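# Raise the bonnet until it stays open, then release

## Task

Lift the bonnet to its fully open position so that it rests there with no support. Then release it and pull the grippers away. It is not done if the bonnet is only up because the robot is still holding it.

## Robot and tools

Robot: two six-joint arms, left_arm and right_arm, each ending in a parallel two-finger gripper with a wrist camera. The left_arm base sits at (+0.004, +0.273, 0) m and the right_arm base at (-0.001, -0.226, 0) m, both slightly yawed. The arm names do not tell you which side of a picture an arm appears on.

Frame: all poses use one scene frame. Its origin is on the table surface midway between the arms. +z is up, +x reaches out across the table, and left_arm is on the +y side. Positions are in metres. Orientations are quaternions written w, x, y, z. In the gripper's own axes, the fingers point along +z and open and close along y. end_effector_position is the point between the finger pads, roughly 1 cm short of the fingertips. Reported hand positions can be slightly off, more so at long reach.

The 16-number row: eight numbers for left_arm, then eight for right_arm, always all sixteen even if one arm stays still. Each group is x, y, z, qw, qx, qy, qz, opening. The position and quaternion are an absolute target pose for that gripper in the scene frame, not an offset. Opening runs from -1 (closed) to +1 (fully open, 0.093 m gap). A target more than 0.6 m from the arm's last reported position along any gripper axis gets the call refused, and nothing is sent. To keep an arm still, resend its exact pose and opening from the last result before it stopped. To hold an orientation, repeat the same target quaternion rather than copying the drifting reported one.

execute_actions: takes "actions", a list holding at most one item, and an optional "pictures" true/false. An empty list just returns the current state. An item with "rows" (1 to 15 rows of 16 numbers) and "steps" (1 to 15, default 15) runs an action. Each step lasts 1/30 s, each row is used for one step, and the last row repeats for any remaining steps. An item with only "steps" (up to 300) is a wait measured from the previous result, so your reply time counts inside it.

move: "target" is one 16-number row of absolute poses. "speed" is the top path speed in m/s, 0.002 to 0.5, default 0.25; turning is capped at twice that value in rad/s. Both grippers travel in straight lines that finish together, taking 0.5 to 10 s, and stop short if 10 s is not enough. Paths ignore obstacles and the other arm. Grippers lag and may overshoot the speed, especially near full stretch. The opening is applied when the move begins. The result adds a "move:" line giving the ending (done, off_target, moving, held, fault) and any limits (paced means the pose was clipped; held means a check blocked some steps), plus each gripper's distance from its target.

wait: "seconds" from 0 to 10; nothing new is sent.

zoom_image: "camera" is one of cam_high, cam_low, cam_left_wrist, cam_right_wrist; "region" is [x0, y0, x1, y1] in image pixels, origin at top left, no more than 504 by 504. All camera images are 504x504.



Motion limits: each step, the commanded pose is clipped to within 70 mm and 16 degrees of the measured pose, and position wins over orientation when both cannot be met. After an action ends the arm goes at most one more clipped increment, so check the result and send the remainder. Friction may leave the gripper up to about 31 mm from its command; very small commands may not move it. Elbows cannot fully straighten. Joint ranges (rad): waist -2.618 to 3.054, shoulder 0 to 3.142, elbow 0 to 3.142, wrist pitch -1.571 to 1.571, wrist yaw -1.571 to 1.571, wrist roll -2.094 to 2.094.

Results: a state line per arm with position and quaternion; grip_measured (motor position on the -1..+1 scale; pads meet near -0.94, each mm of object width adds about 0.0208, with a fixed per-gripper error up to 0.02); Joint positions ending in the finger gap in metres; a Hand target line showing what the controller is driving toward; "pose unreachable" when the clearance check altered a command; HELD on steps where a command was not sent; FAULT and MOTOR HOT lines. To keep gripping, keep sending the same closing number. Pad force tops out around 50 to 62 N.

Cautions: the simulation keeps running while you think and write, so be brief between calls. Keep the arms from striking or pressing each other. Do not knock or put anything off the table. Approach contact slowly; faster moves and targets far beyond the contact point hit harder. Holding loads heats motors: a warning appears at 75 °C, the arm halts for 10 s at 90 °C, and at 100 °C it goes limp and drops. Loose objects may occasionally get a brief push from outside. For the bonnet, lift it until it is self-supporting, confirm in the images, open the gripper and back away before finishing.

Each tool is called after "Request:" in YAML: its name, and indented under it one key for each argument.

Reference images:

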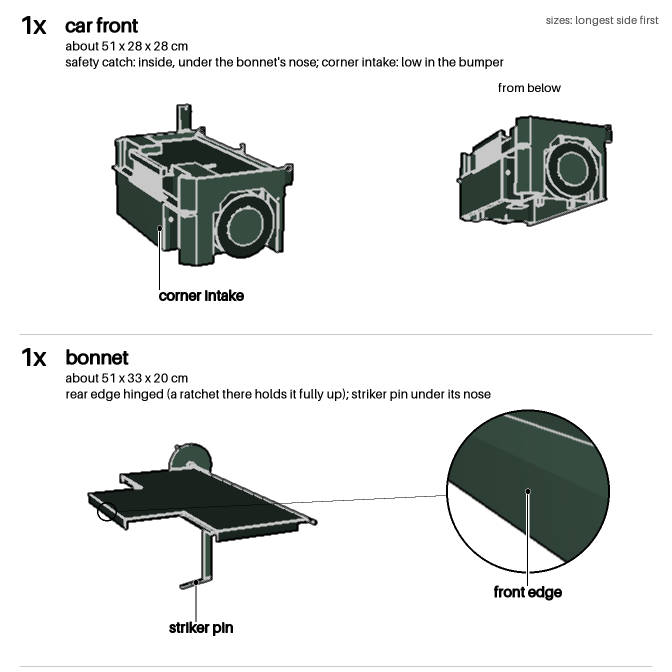

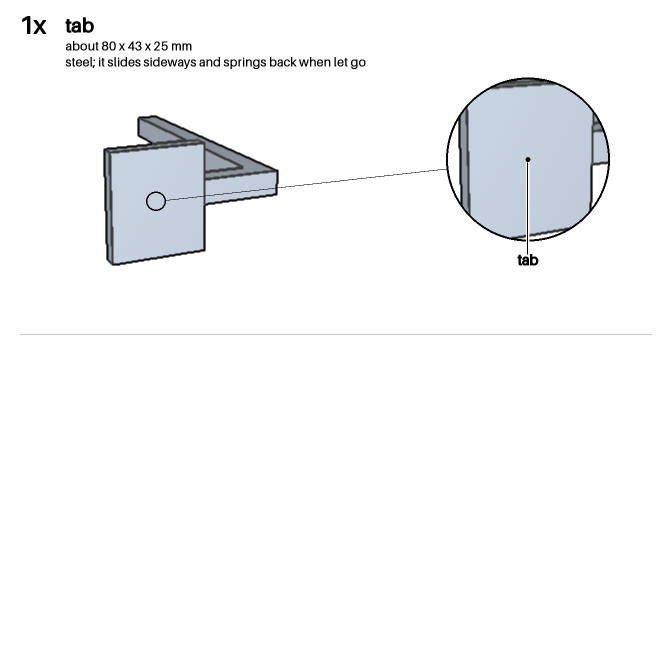

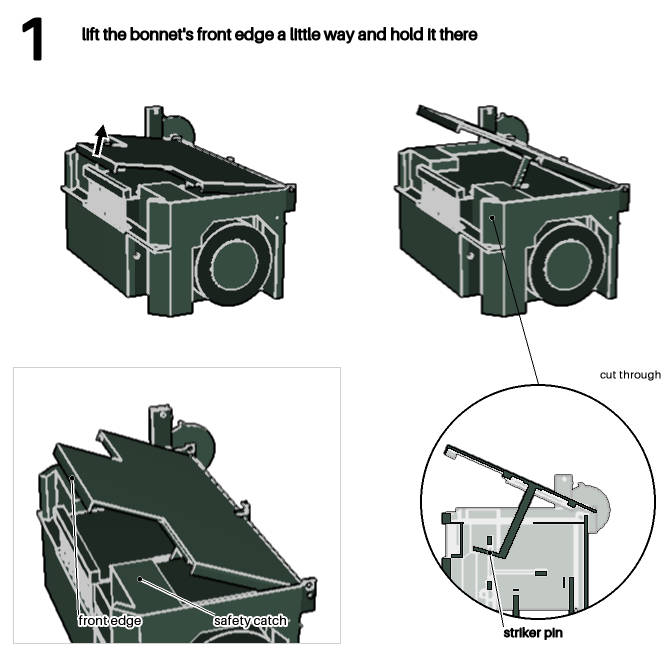

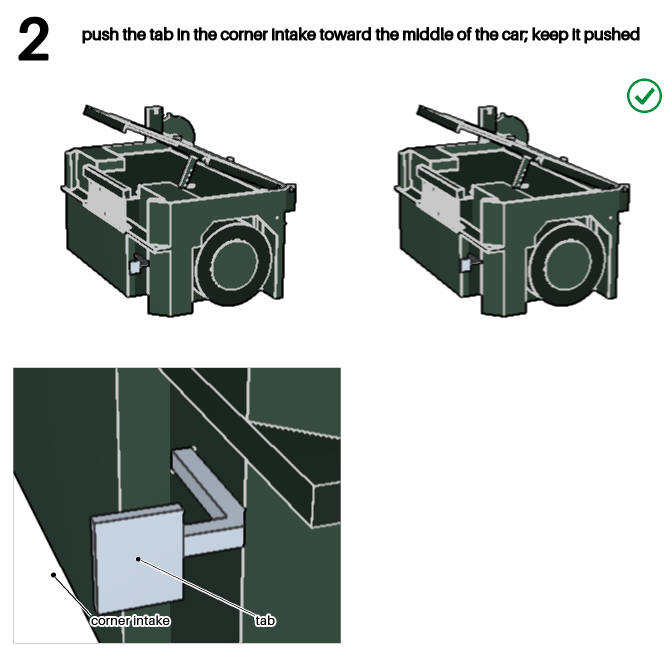

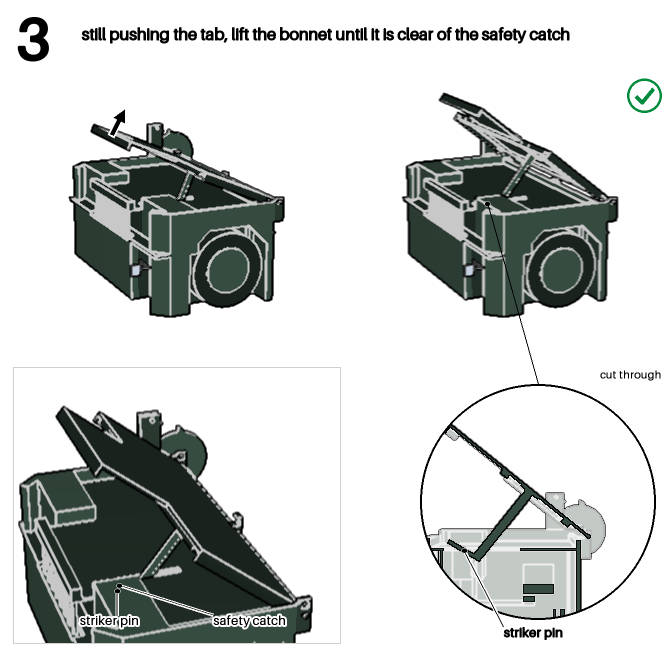

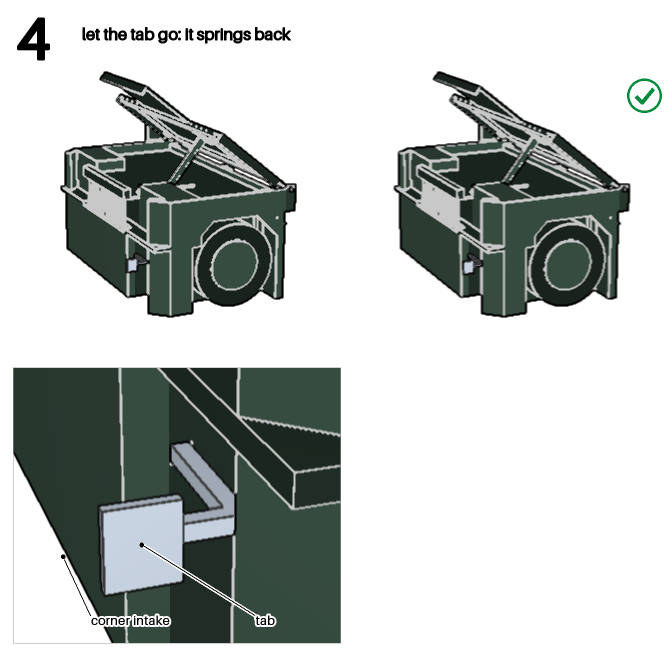

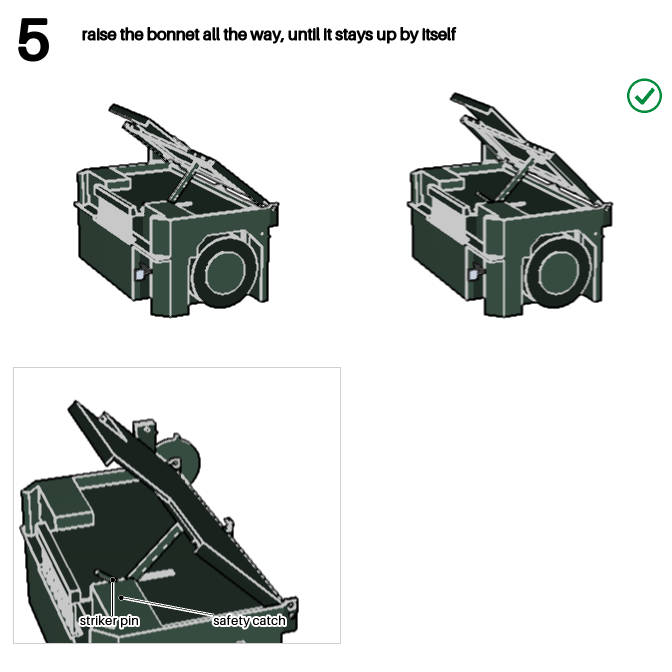

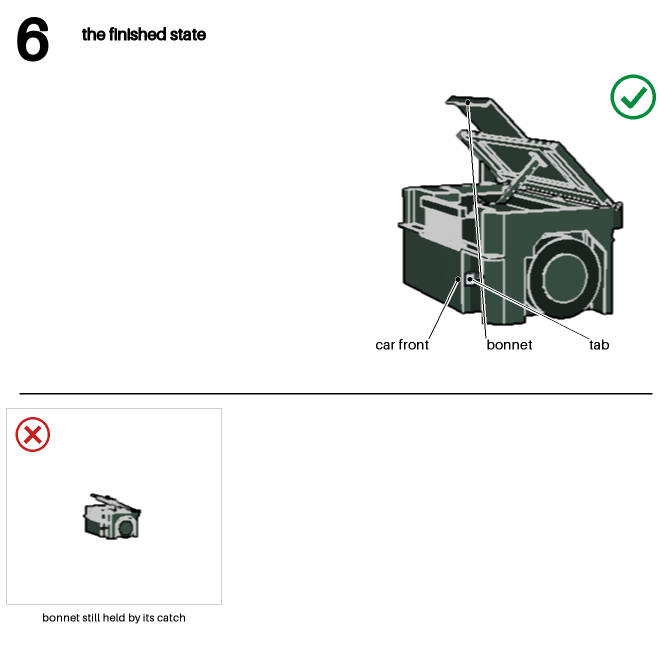

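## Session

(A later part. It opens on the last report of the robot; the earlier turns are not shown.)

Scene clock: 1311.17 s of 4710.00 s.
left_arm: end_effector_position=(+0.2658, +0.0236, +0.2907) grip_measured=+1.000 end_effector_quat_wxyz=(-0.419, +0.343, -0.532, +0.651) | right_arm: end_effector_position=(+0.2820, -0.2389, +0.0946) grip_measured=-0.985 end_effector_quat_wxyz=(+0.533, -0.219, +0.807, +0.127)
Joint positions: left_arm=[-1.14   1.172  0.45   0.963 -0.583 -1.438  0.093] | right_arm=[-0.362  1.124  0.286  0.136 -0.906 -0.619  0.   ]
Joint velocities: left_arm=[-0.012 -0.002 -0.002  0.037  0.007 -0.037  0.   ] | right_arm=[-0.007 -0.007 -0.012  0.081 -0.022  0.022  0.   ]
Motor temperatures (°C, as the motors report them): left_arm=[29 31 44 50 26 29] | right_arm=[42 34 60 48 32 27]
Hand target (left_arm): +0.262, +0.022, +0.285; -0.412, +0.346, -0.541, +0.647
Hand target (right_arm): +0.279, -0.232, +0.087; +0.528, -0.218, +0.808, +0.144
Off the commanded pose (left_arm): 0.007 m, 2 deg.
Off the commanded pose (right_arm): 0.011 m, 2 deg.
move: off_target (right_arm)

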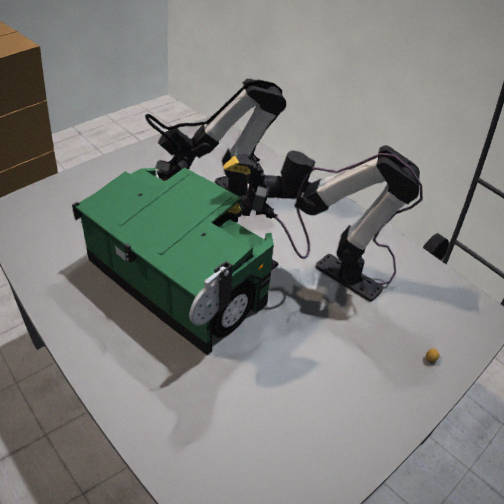

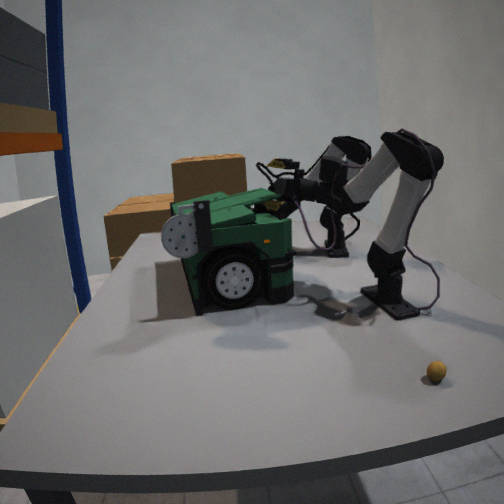

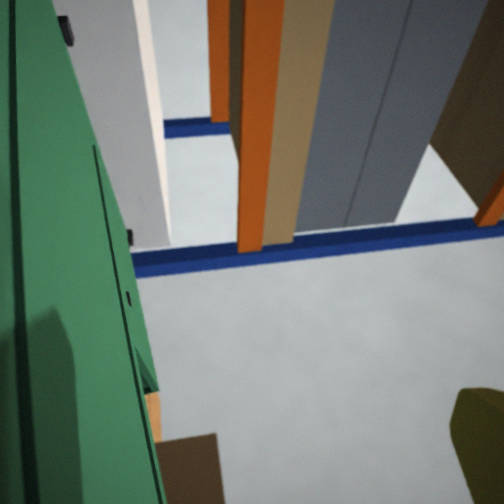

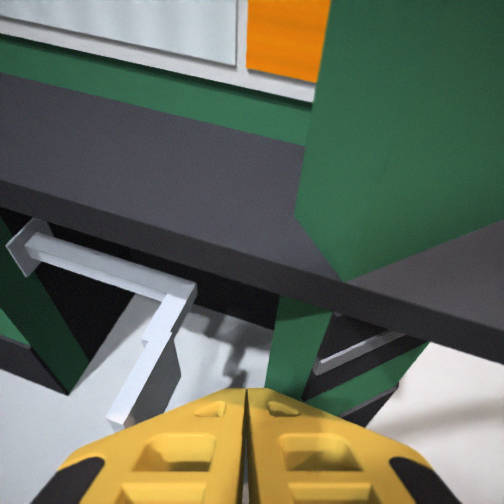

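Well aimed into the gap. Continue.

Request:
move:
  target: [0.262,0.022,0.285,0.41,-0.345,0.54,-0.645,1, 0.31,-0.214,0.080,0.554,-0.212,0.791,0.149,-1]
  speed: 0.03

Scene clock: 1317.10 s of 4710.00 s.
left_arm: end_effector_position=(+0.2658, +0.0236, +0.2907) grip_measured=+1.000 end_effector_quat_wxyz=(-0.419, +0.344, -0.532, +0.651) | right_arm: end_effector_position=(+0.2926, -0.2268, +0.0942) grip_measured=-0.985 end_effector_quat_wxyz=(+0.571, -0.209, +0.780, +0.147)
Joint positions: left_arm=[-1.14   1.172  0.45   0.963 -0.583 -1.439  0.093] | right_arm=[-0.307  1.23   0.198  0.504 -0.921 -0.445  0.   ]
Joint velocities: left_arm=[-0.002  0.012 -0.012  0.007  0.007 -0.037  0.   ] | right_arm=[-0.012  0.017 -0.027  0.154 -0.066 -0.007  0.   ]
Motor temperatures (°C, as the motors report them): left_arm=[29 31 44 50 26 29] | right_arm=[42 33 58 47 32 27]
Hand target (left_arm): +0.262, +0.022, +0.285; -0.411, +0.346, -0.541, +0.647
Hand target (right_arm): +0.304, -0.214, +0.082; +0.552, -0.214, +0.792, +0.151
Off the commanded pose (left_arm): 0.007 m, 2 deg.
Off the commanded pose (right_arm): 0.026 m, 2 deg.
After step 90, 1.30 s passed at rest.
move: off_target (right_arm)

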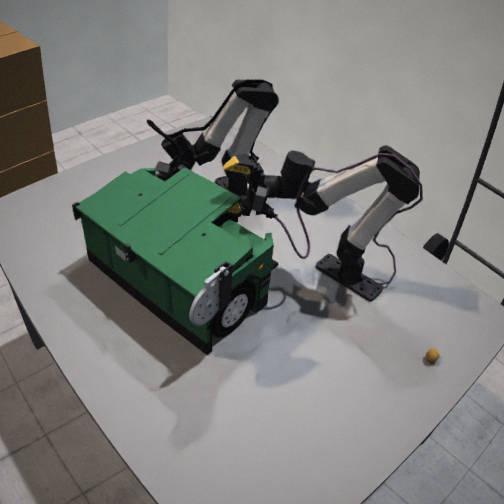

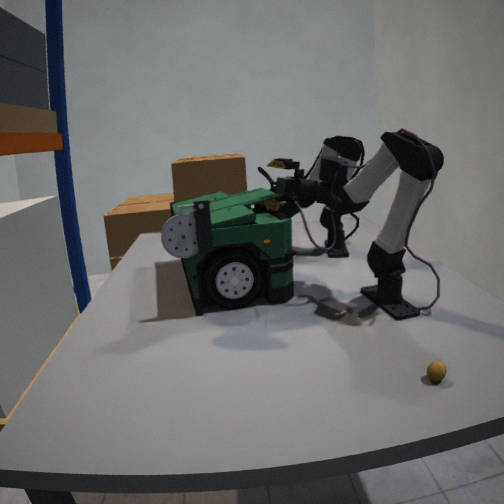

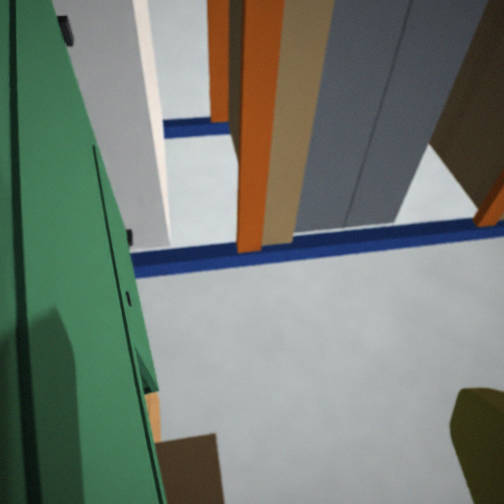

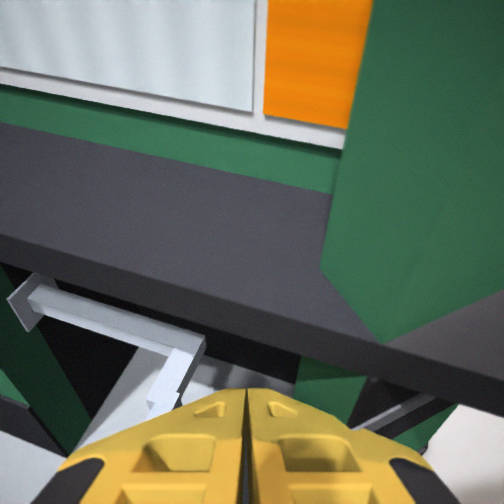

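Request:
move:
  target: [0.262,0.022,0.285,0.41,-0.345,0.54,-0.645,1, 0.31,-0.214,0.080,0.554,-0.212,0.791,0.149,-0.2]
  speed: 0.03

Scene clock: 1320.93 s of 4710.00 s.
left_arm: end_effector_position=(+0.2658, +0.0236, +0.2910) grip_measured=+1.000 end_effector_quat_wxyz=(-0.419, +0.344, -0.531, +0.651) | right_arm: end_effector_position=(+0.2868, -0.2281, +0.0939) grip_measured=-0.387 end_effector_quat_wxyz=(+0.575, -0.206, +0.777, +0.154)
Joint positions: left_arm=[-1.14   1.172  0.45   0.964 -0.583 -1.44   0.093] | right_arm=[-0.337  1.222  0.181  0.51  -0.959 -0.446  0.027]
Joint velocities: left_arm=[ 0.012 -0.002 -0.007  0.007  0.007  0.022  0.   ] | right_arm=[ 0.007 -0.017 -0.012 -0.007 -0.022  0.022  0.001]
Motor temperatures (°C, as the motors report them): left_arm=[29 31 44 50 26 29] | right_arm=[43 33 58 47 32 27]
Hand target (left_arm): +0.262, +0.022, +0.285; -0.412, +0.346, -0.541, +0.647
Hand target (right_arm): +0.302, -0.215, +0.083; +0.553, -0.215, +0.791, +0.150
Off the commanded pose (left_arm): 0.007 m, 2 deg.
Off the commanded pose (right_arm): 0.030 m, 3 deg.
move: off_target (right_arm)

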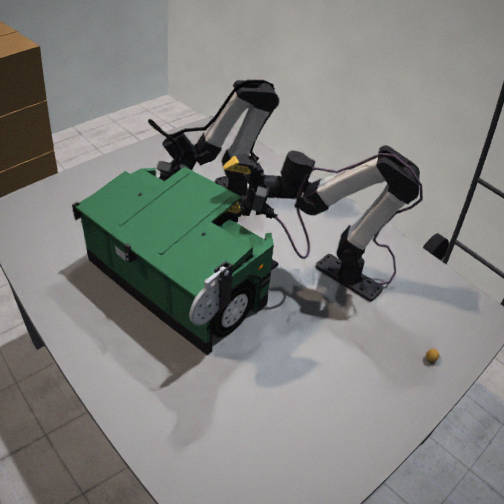

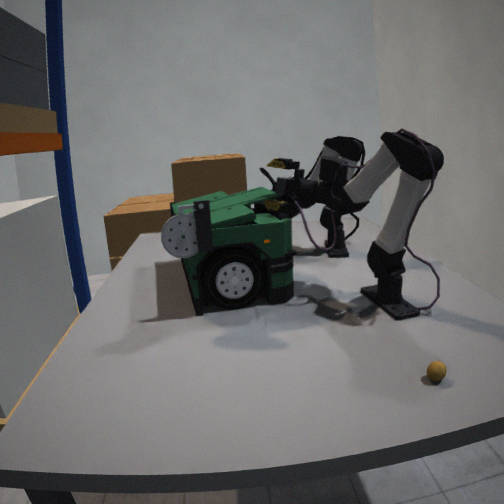

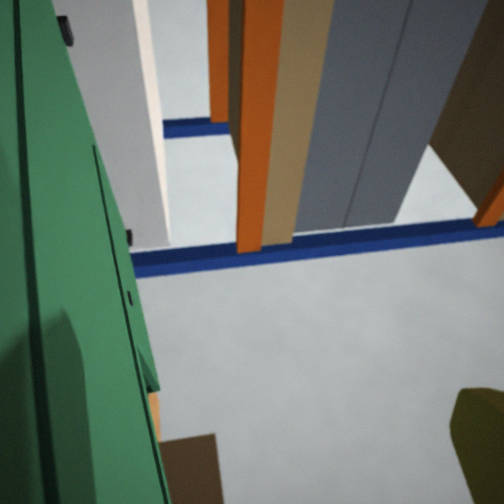

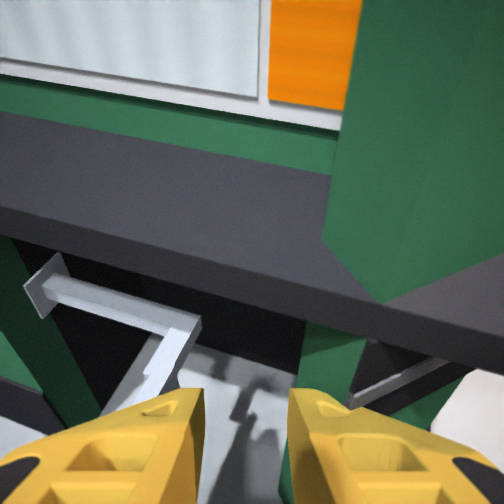

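Request:
move:
  target: [0.268,0.022,0.33,0.44,-0.31,0.48,-0.69,1, 0.33,-0.2,0.078,0.554,-0.212,0.791,0.149,0.2]
  speed: 0.04

Scene clock: 1328.07 s of 4710.00 s.
left_arm: end_effector_position=(+0.2675, +0.0197, +0.2941) grip_measured=+1.000 end_effector_quat_wxyz=(-0.436, +0.319, -0.532, +0.652) | right_arm: end_effector_position=(+0.2852, -0.2289, +0.0937) grip_measured=-0.230 end_effector_quat_wxyz=(+0.575, -0.198, +0.778, +0.160)
Joint positions: left_arm=[-1.13   1.207  0.45   1.03  -0.553 -1.376  0.093] | right_arm=[-0.346  1.219  0.175  0.512 -0.968 -0.43   0.034]
Joint velocities: left_arm=[-0.002  0.007 -0.027  0.007  0.037  0.007  0.   ] | right_arm=[-0.002 -0.007 -0.017  0.022  0.022 -0.051  0.001]
Motor temperatures (°C, as the motors report them): left_arm=[29 31 44 50 26 29] | right_arm=[46 33 58 47 32 27]
Hand target (left_arm): +0.266, +0.025, +0.329; -0.440, +0.311, -0.483, +0.690
Hand target (right_arm): +0.309, -0.202, +0.087; +0.552, -0.219, +0.789, +0.156
Off the commanded pose (left_arm): 0.036 m, 8 deg.
Off the commanded pose (right_arm): 0.056 m, 4 deg.
After step 90, 2.00 s passed at rest.
move: off_target (left_arm, right_arm)

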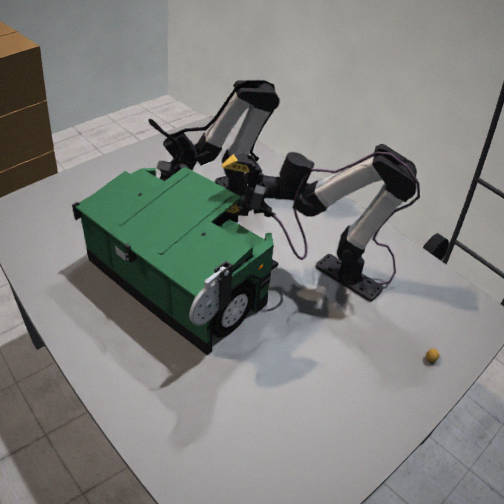

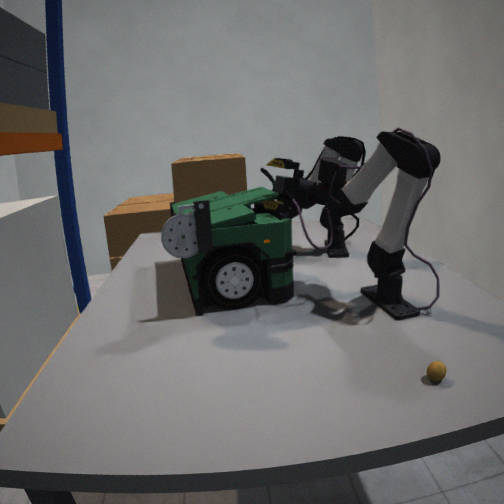

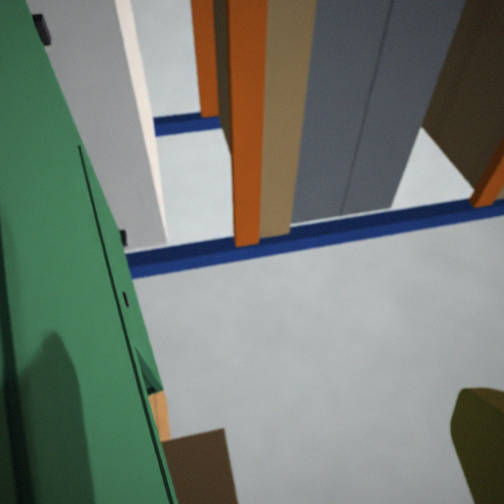

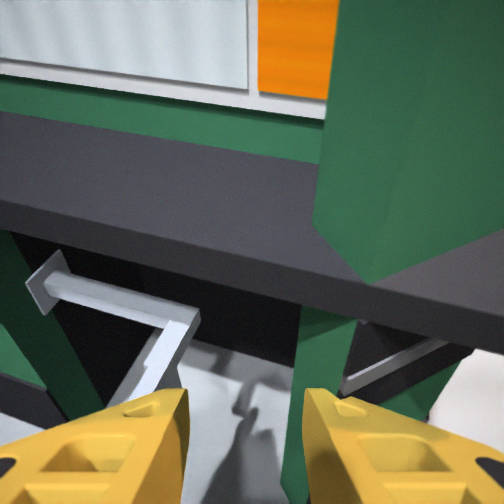

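Request:
move:
  target: [0.2,0.04,0.29,0.41,-0.345,0.54,-0.645,1, 0.31,-0.205,0.085,0.554,-0.212,0.791,0.149,0.2]
  speed: 0.05

Scene clock: 1339.30 s of 4710.00 s.
left_arm: end_effector_position=(+0.2029, +0.0373, +0.2928) grip_measured=+1.000 end_effector_quat_wxyz=(-0.411, +0.347, -0.542, +0.646) | right_arm: end_effector_position=(+0.2841, -0.2298, +0.0937) grip_measured=-0.214 end_effector_quat_wxyz=(+0.573, -0.191, +0.783, +0.152)
Joint positions: left_arm=[-1.408  0.932  0.366  0.826 -0.839 -1.379  0.093] | right_arm=[-0.341  1.187  0.169  0.487 -0.94  -0.423  0.035]
Joint velocities: left_arm=[-0.012 -0.007 -0.017 -0.066  0.022 -0.051  0.   ] | right_arm=[ 0.002 -0.007 -0.017  0.037  0.051  0.037 -0.   ]
Motor temperatures (°C, as the motors report them): left_arm=[29 31 45 53 26 29] | right_arm=[56 33 59 48 33 28]
Hand target (left_arm): +0.200, +0.040, +0.290; -0.409, +0.348, -0.542, +0.646
Hand target (right_arm): +0.299, -0.206, +0.090; +0.555, -0.215, +0.789, +0.153
Off the commanded pose (left_arm): 0.005 m, 0 deg.
Off the commanded pose (right_arm): 0.037 m, 3 deg.
After step 90, 6.37 s passed at rest.
move: off_target (right_arm)

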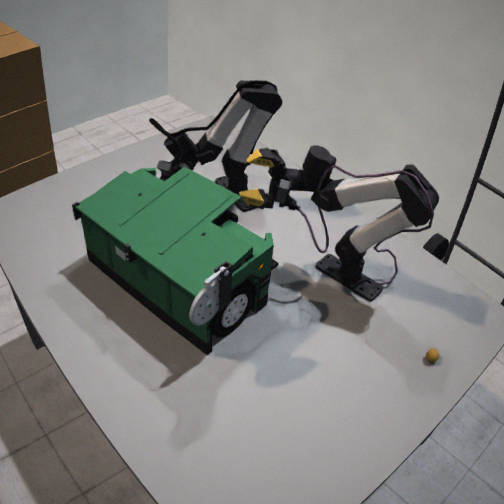

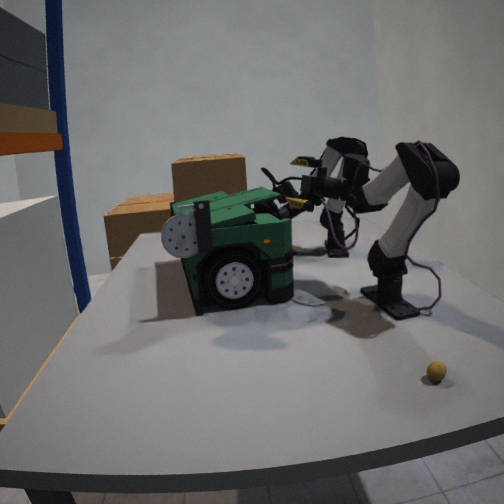

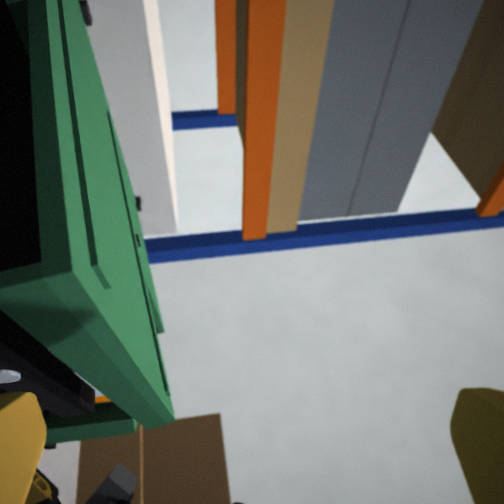

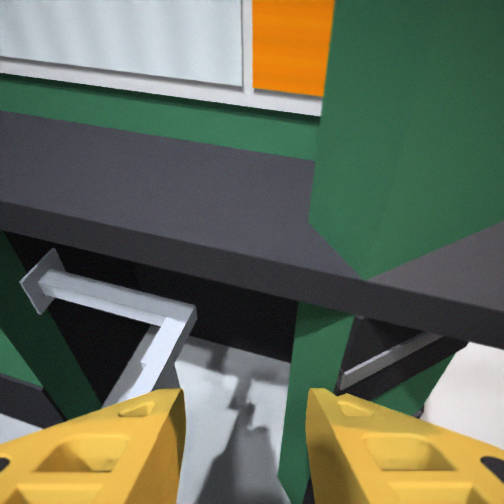

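Request:
move:
  target: [0.2,0.04,0.29,0.41,-0.345,0.54,-0.645,1, 0.292,-0.226,0.092,0.57,-0.195,0.785,0.152,0.2]
  speed: 0.05

Request:
zoom_image:
  camera: "cam_right_wrist"
  region: [0,220,220,420]

Scene clock: 1344.07 s of 4710.00 s.
left_arm: end_effector_position=(+0.2031, +0.0376, +0.2925) grip_measured=+1.000 end_effector_quat_wxyz=(-0.412, +0.348, -0.542, +0.645) | right_arm: end_effector_position=(+0.2866, -0.2450, +0.0946) grip_measured=+0.197 end_effector_quat_wxyz=(+0.578, -0.175, +0.788, +0.122)
Joint positions: left_arm=[-1.408  0.932  0.366  0.825 -0.842 -1.379  0.093] | right_arm=[-0.373  1.182  0.169  0.502 -0.904 -0.425  0.055]
Joint velocities: left_arm=[-0.007 -0.007  0.007  0.037  0.037  0.007  0.   ] | right_arm=[-0.007  0.017  0.007 -0.066 -0.022  0.066 -0.001]
Motor temperatures (°C, as the motors report them): left_arm=[29 31 45 52 26 29] | right_arm=[57 32 59 47 33 28]
Hand target (left_arm): +0.200, +0.040, +0.290; -0.411, +0.346, -0.541, +0.647
Hand target (right_arm): +0.290, -0.227, +0.093; +0.569, -0.195, +0.784, +0.152
Off the commanded pose (left_arm): 0.005 m, 0 deg.
Off the commanded pose (right_arm): 0.020 m, 4 deg.
After step 90, 1.07 s passed at rest.
move: off_target (right_arm)

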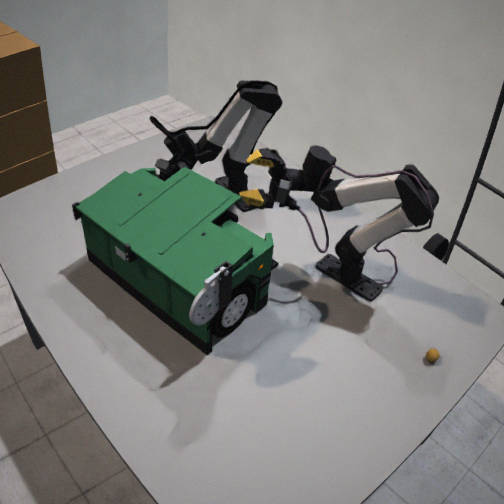

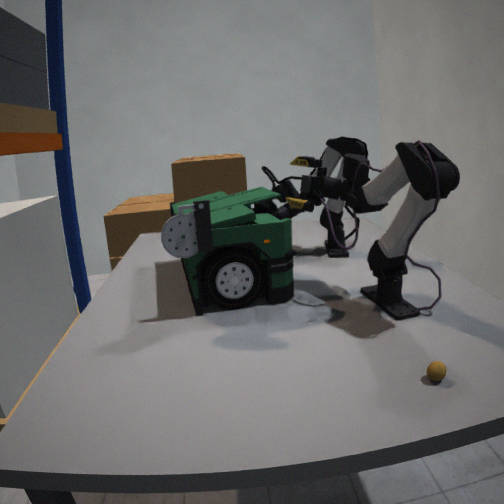

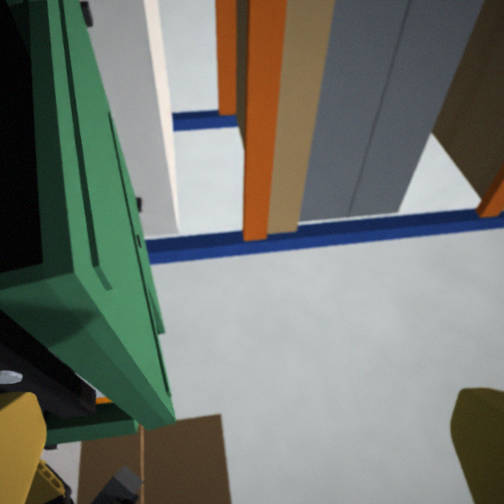

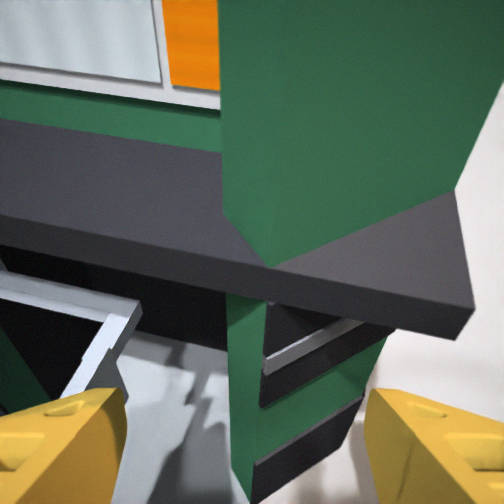

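Region (0, 220, 220, 420) of cam_right_wrist's 504x504 image, scaled by 2.291, with more detail than that image has; it fills the top 458 rows of this view, and the rest is white.

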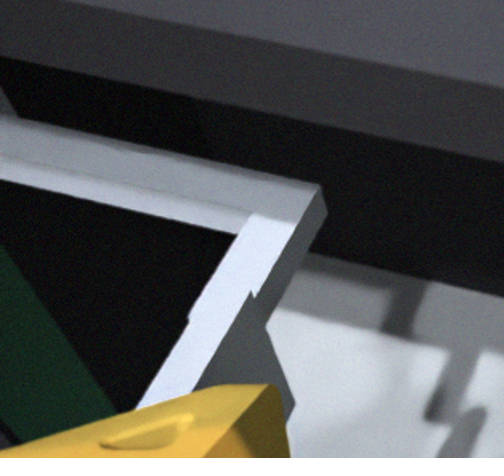

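Request:
move:
  target: [0.18,0.15,0.29,0.41,-0.345,0.54,-0.645,1, 0.24,-0.24,0.11,0.5,-0.15,0.85,0.09,-1]
  speed: 0.15

Request:
move:
  target: [0.18,0.15,0.29,0.41,-0.345,0.54,-0.645,1, 0.22,-0.08,0.23,0.75,-0.05,0.65,0.06,-1]
  speed: 0.15

Scene clock: 1359.07 s of 4710.00 s.
left_arm: end_effector_position=(+0.1816, +0.1461, +0.2756) grip_measured=+1.000 end_effector_quat_wxyz=(-0.416, +0.341, -0.558, +0.632) | right_arm: end_effector_position=(+0.2389, -0.2358, +0.1004) grip_measured=-0.985 end_effector_quat_wxyz=(+0.494, -0.145, +0.851, +0.105)
Joint positions: left_arm=[-1.249  0.097  0.258  0.025 -0.682 -1.42   0.093] | right_arm=[-0.383  0.716  0.263 -0.301 -0.774 -0.541  0.   ]
Joint velocities: left_arm=[-0.012  0.002  0.002 -0.007 -0.095 -0.007  0.   ] | right_arm=[-0.022 -0.007  0.007  0.037 -0.066 -0.051  0.   ]
Motor temperatures (°C, as the motors report them): left_arm=[29 31 44 51 26 29] | right_arm=[53 32 57 46 32 27]
Hand target (left_arm): +0.179, +0.152, +0.290; -0.413, +0.344, -0.541, +0.647
Hand target (right_arm): +0.241, -0.241, +0.109; +0.501, -0.147, +0.848, +0.089
Off the commanded pose (left_arm): 0.015 m, 3 deg.
Off the commanded pose (right_arm): 0.011 m, 2 deg.
After step 90, 10.37 s passed at rest.
move: off_target (left_arm, right_arm)

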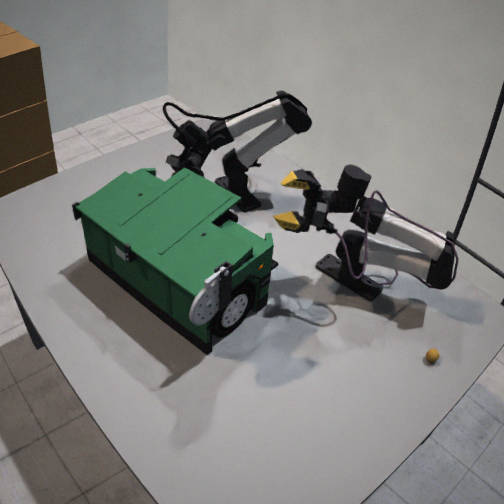

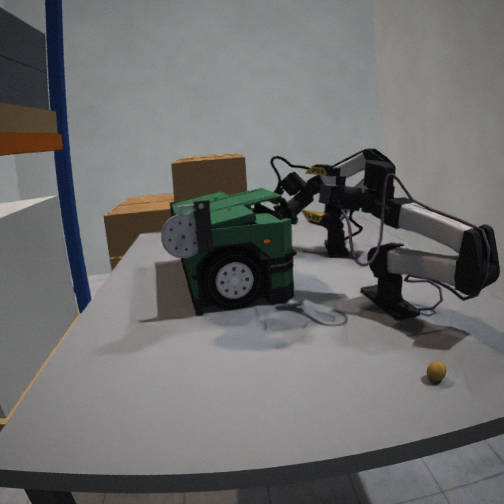

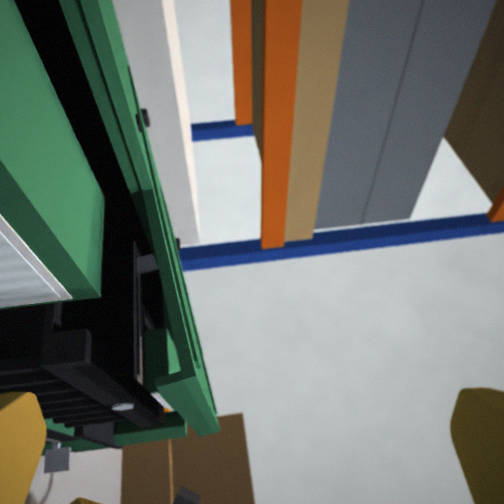

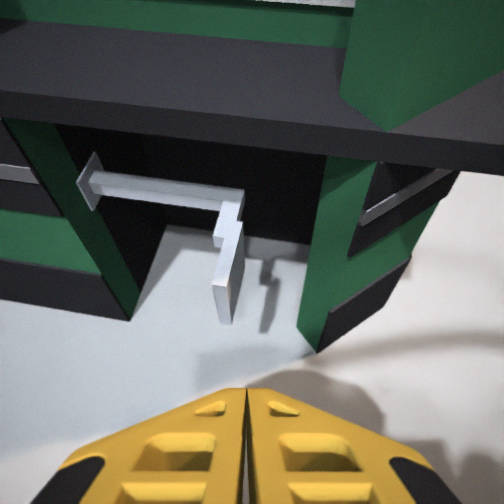

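Scene clock: 1362.37 s of 4710.00 s.
left_arm: end_effector_position=(+0.1816, +0.1461, +0.2755) grip_measured=+1.000 end_effector_quat_wxyz=(-0.414, +0.343, -0.557, +0.633) | right_arm: end_effector_position=(+0.2172, -0.0817, +0.2389) grip_measured=-0.985 end_effector_quat_wxyz=(+0.754, -0.038, +0.651, +0.082)
Joint positions: left_arm=[-1.249  0.097  0.258  0.024 -0.682 -1.425  0.093] | right_arm=[ 1.309  0.734  0.103  0.894  0.956 -0.166  0.   ]
Joint velocities: left_arm=[ 0.002 -0.012 -0.002 -0.051  0.007 -0.007  0.   ] | right_arm=[-0.022 -0.002  0.017  0.007  0.007 -0.007  0.   ]
Motor temperatures (°C, as the motors report them): left_arm=[29 31 44 51 26 29] | right_arm=[52 32 57 46 32 27]
Hand target (left_arm): +0.180, +0.151, +0.290; -0.411, +0.346, -0.542, +0.647
Hand target (right_arm): +0.216, -0.081, +0.230; +0.751, -0.046, +0.655, +0.073
Off the commanded pose (left_arm): 0.015 m, 2 deg.
Off the commanded pose (right_arm): 0.009 m, 3 deg.
move: off_target (left_arm, right_arm)

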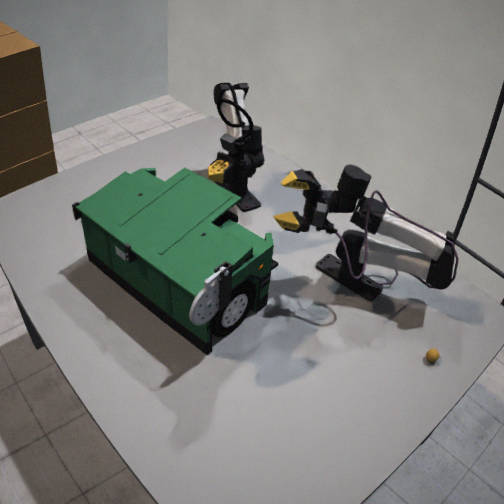

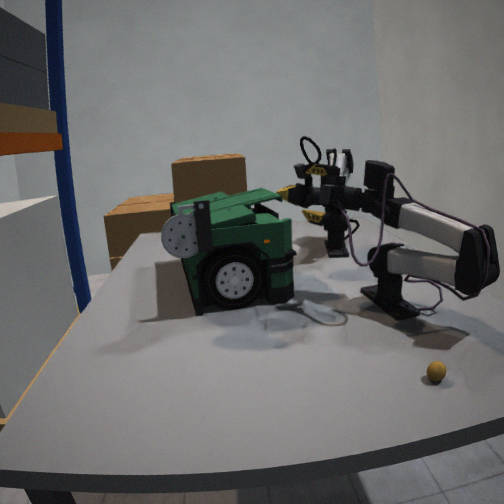

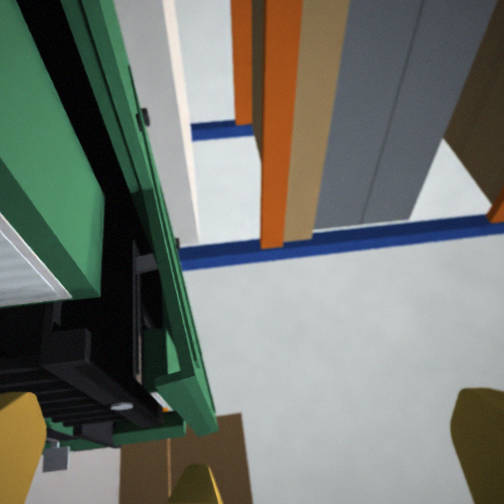

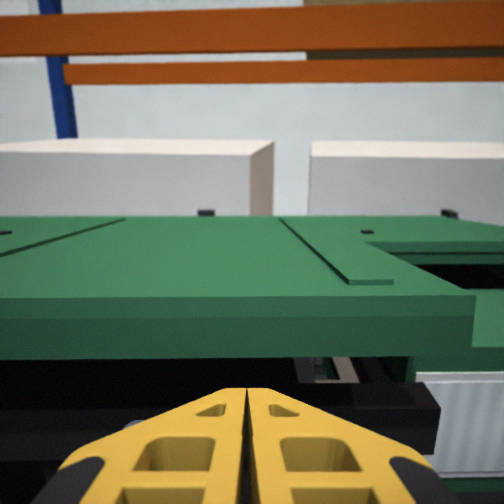

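Request:
move:
  target: [0.18,0.15,0.29,0.41,-0.345,0.54,-0.645,1, 0.22,-0.11,0.195,0.78,-0.05,0.62,0.06,-1]
  speed: 0.1

Request:
zoom_image:
  camera: "cam_right_wrist"
  region: [100,200,404,400]

Scene clock: 1369.93 s of 4710.00 s.
left_arm: end_effector_position=(+0.1816, +0.1461, +0.2755) grip_measured=+1.000 end_effector_quat_wxyz=(-0.414, +0.343, -0.557, +0.633) | right_arm: end_effector_position=(+0.2210, -0.1072, +0.2022) grip_measured=-0.985 end_effector_quat_wxyz=(+0.735, -0.044, +0.675, +0.051)
Joint positions: left_arm=[-1.249  0.097  0.258  0.024 -0.682 -1.425  0.093] | right_arm=[ 1.219  0.58   0.014  0.706  0.91  -0.106  0.   ]
Joint velocities: left_arm=[ 0.002 -0.017  0.012  0.066 -0.037  0.037  0.   ] | right_arm=[-0.027 -0.037  0.002 -0.125 -0.051 -0.022  0.   ]
Motor temperatures (°C, as the motors report them): left_arm=[29 31 45 51 26 29] | right_arm=[50 31 56 46 32 27]
Hand target (left_arm): +0.180, +0.151, +0.290; -0.411, +0.346, -0.541, +0.647
Hand target (right_arm): +0.221, -0.109, +0.195; +0.732, -0.048, +0.678, +0.051
Off the commanded pose (left_arm): 0.015 m, 2 deg.
Off the commanded pose (right_arm): 0.008 m, 8 deg.
joint sent to its limit (right arm) — the command would take joint 3 (elbow) past its lower limit, so that joint was sent only as far as its limit.
After step 90, 3.23 s passed at rest.
move: off_target (left_arm, right_arm)

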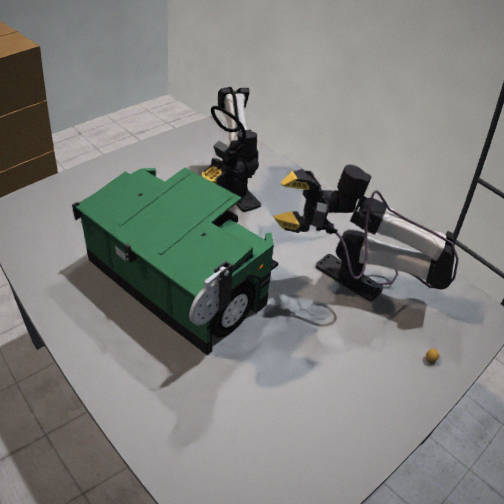

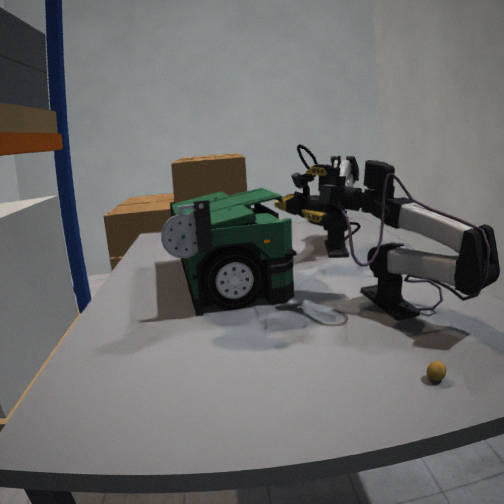

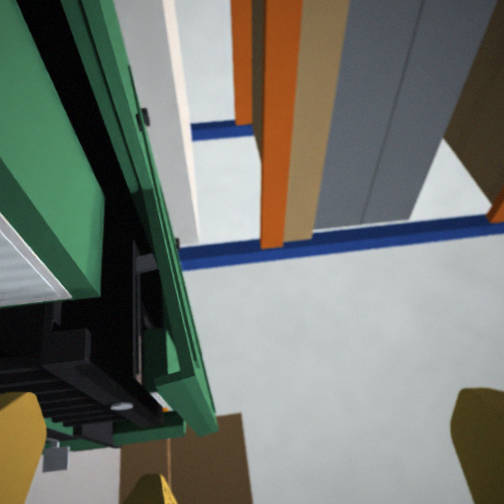

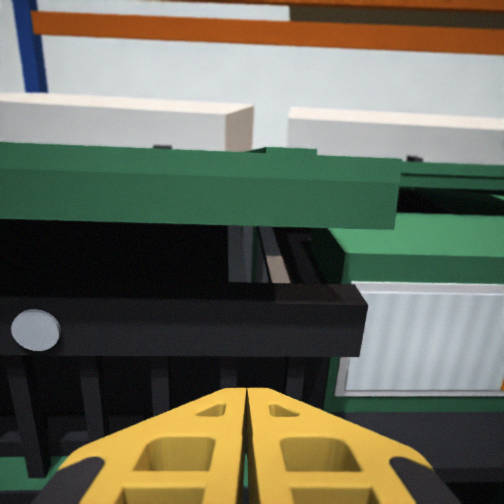

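Region (100, 200, 404, 400) of cam_right_wrist's 504x504 image, scaled by 1.658, with more detail than that image has; it fills the top 332 rows of this view, and the rest is white.

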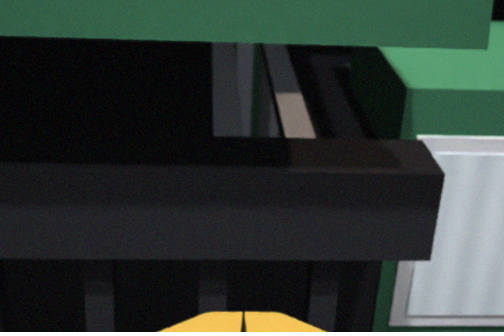

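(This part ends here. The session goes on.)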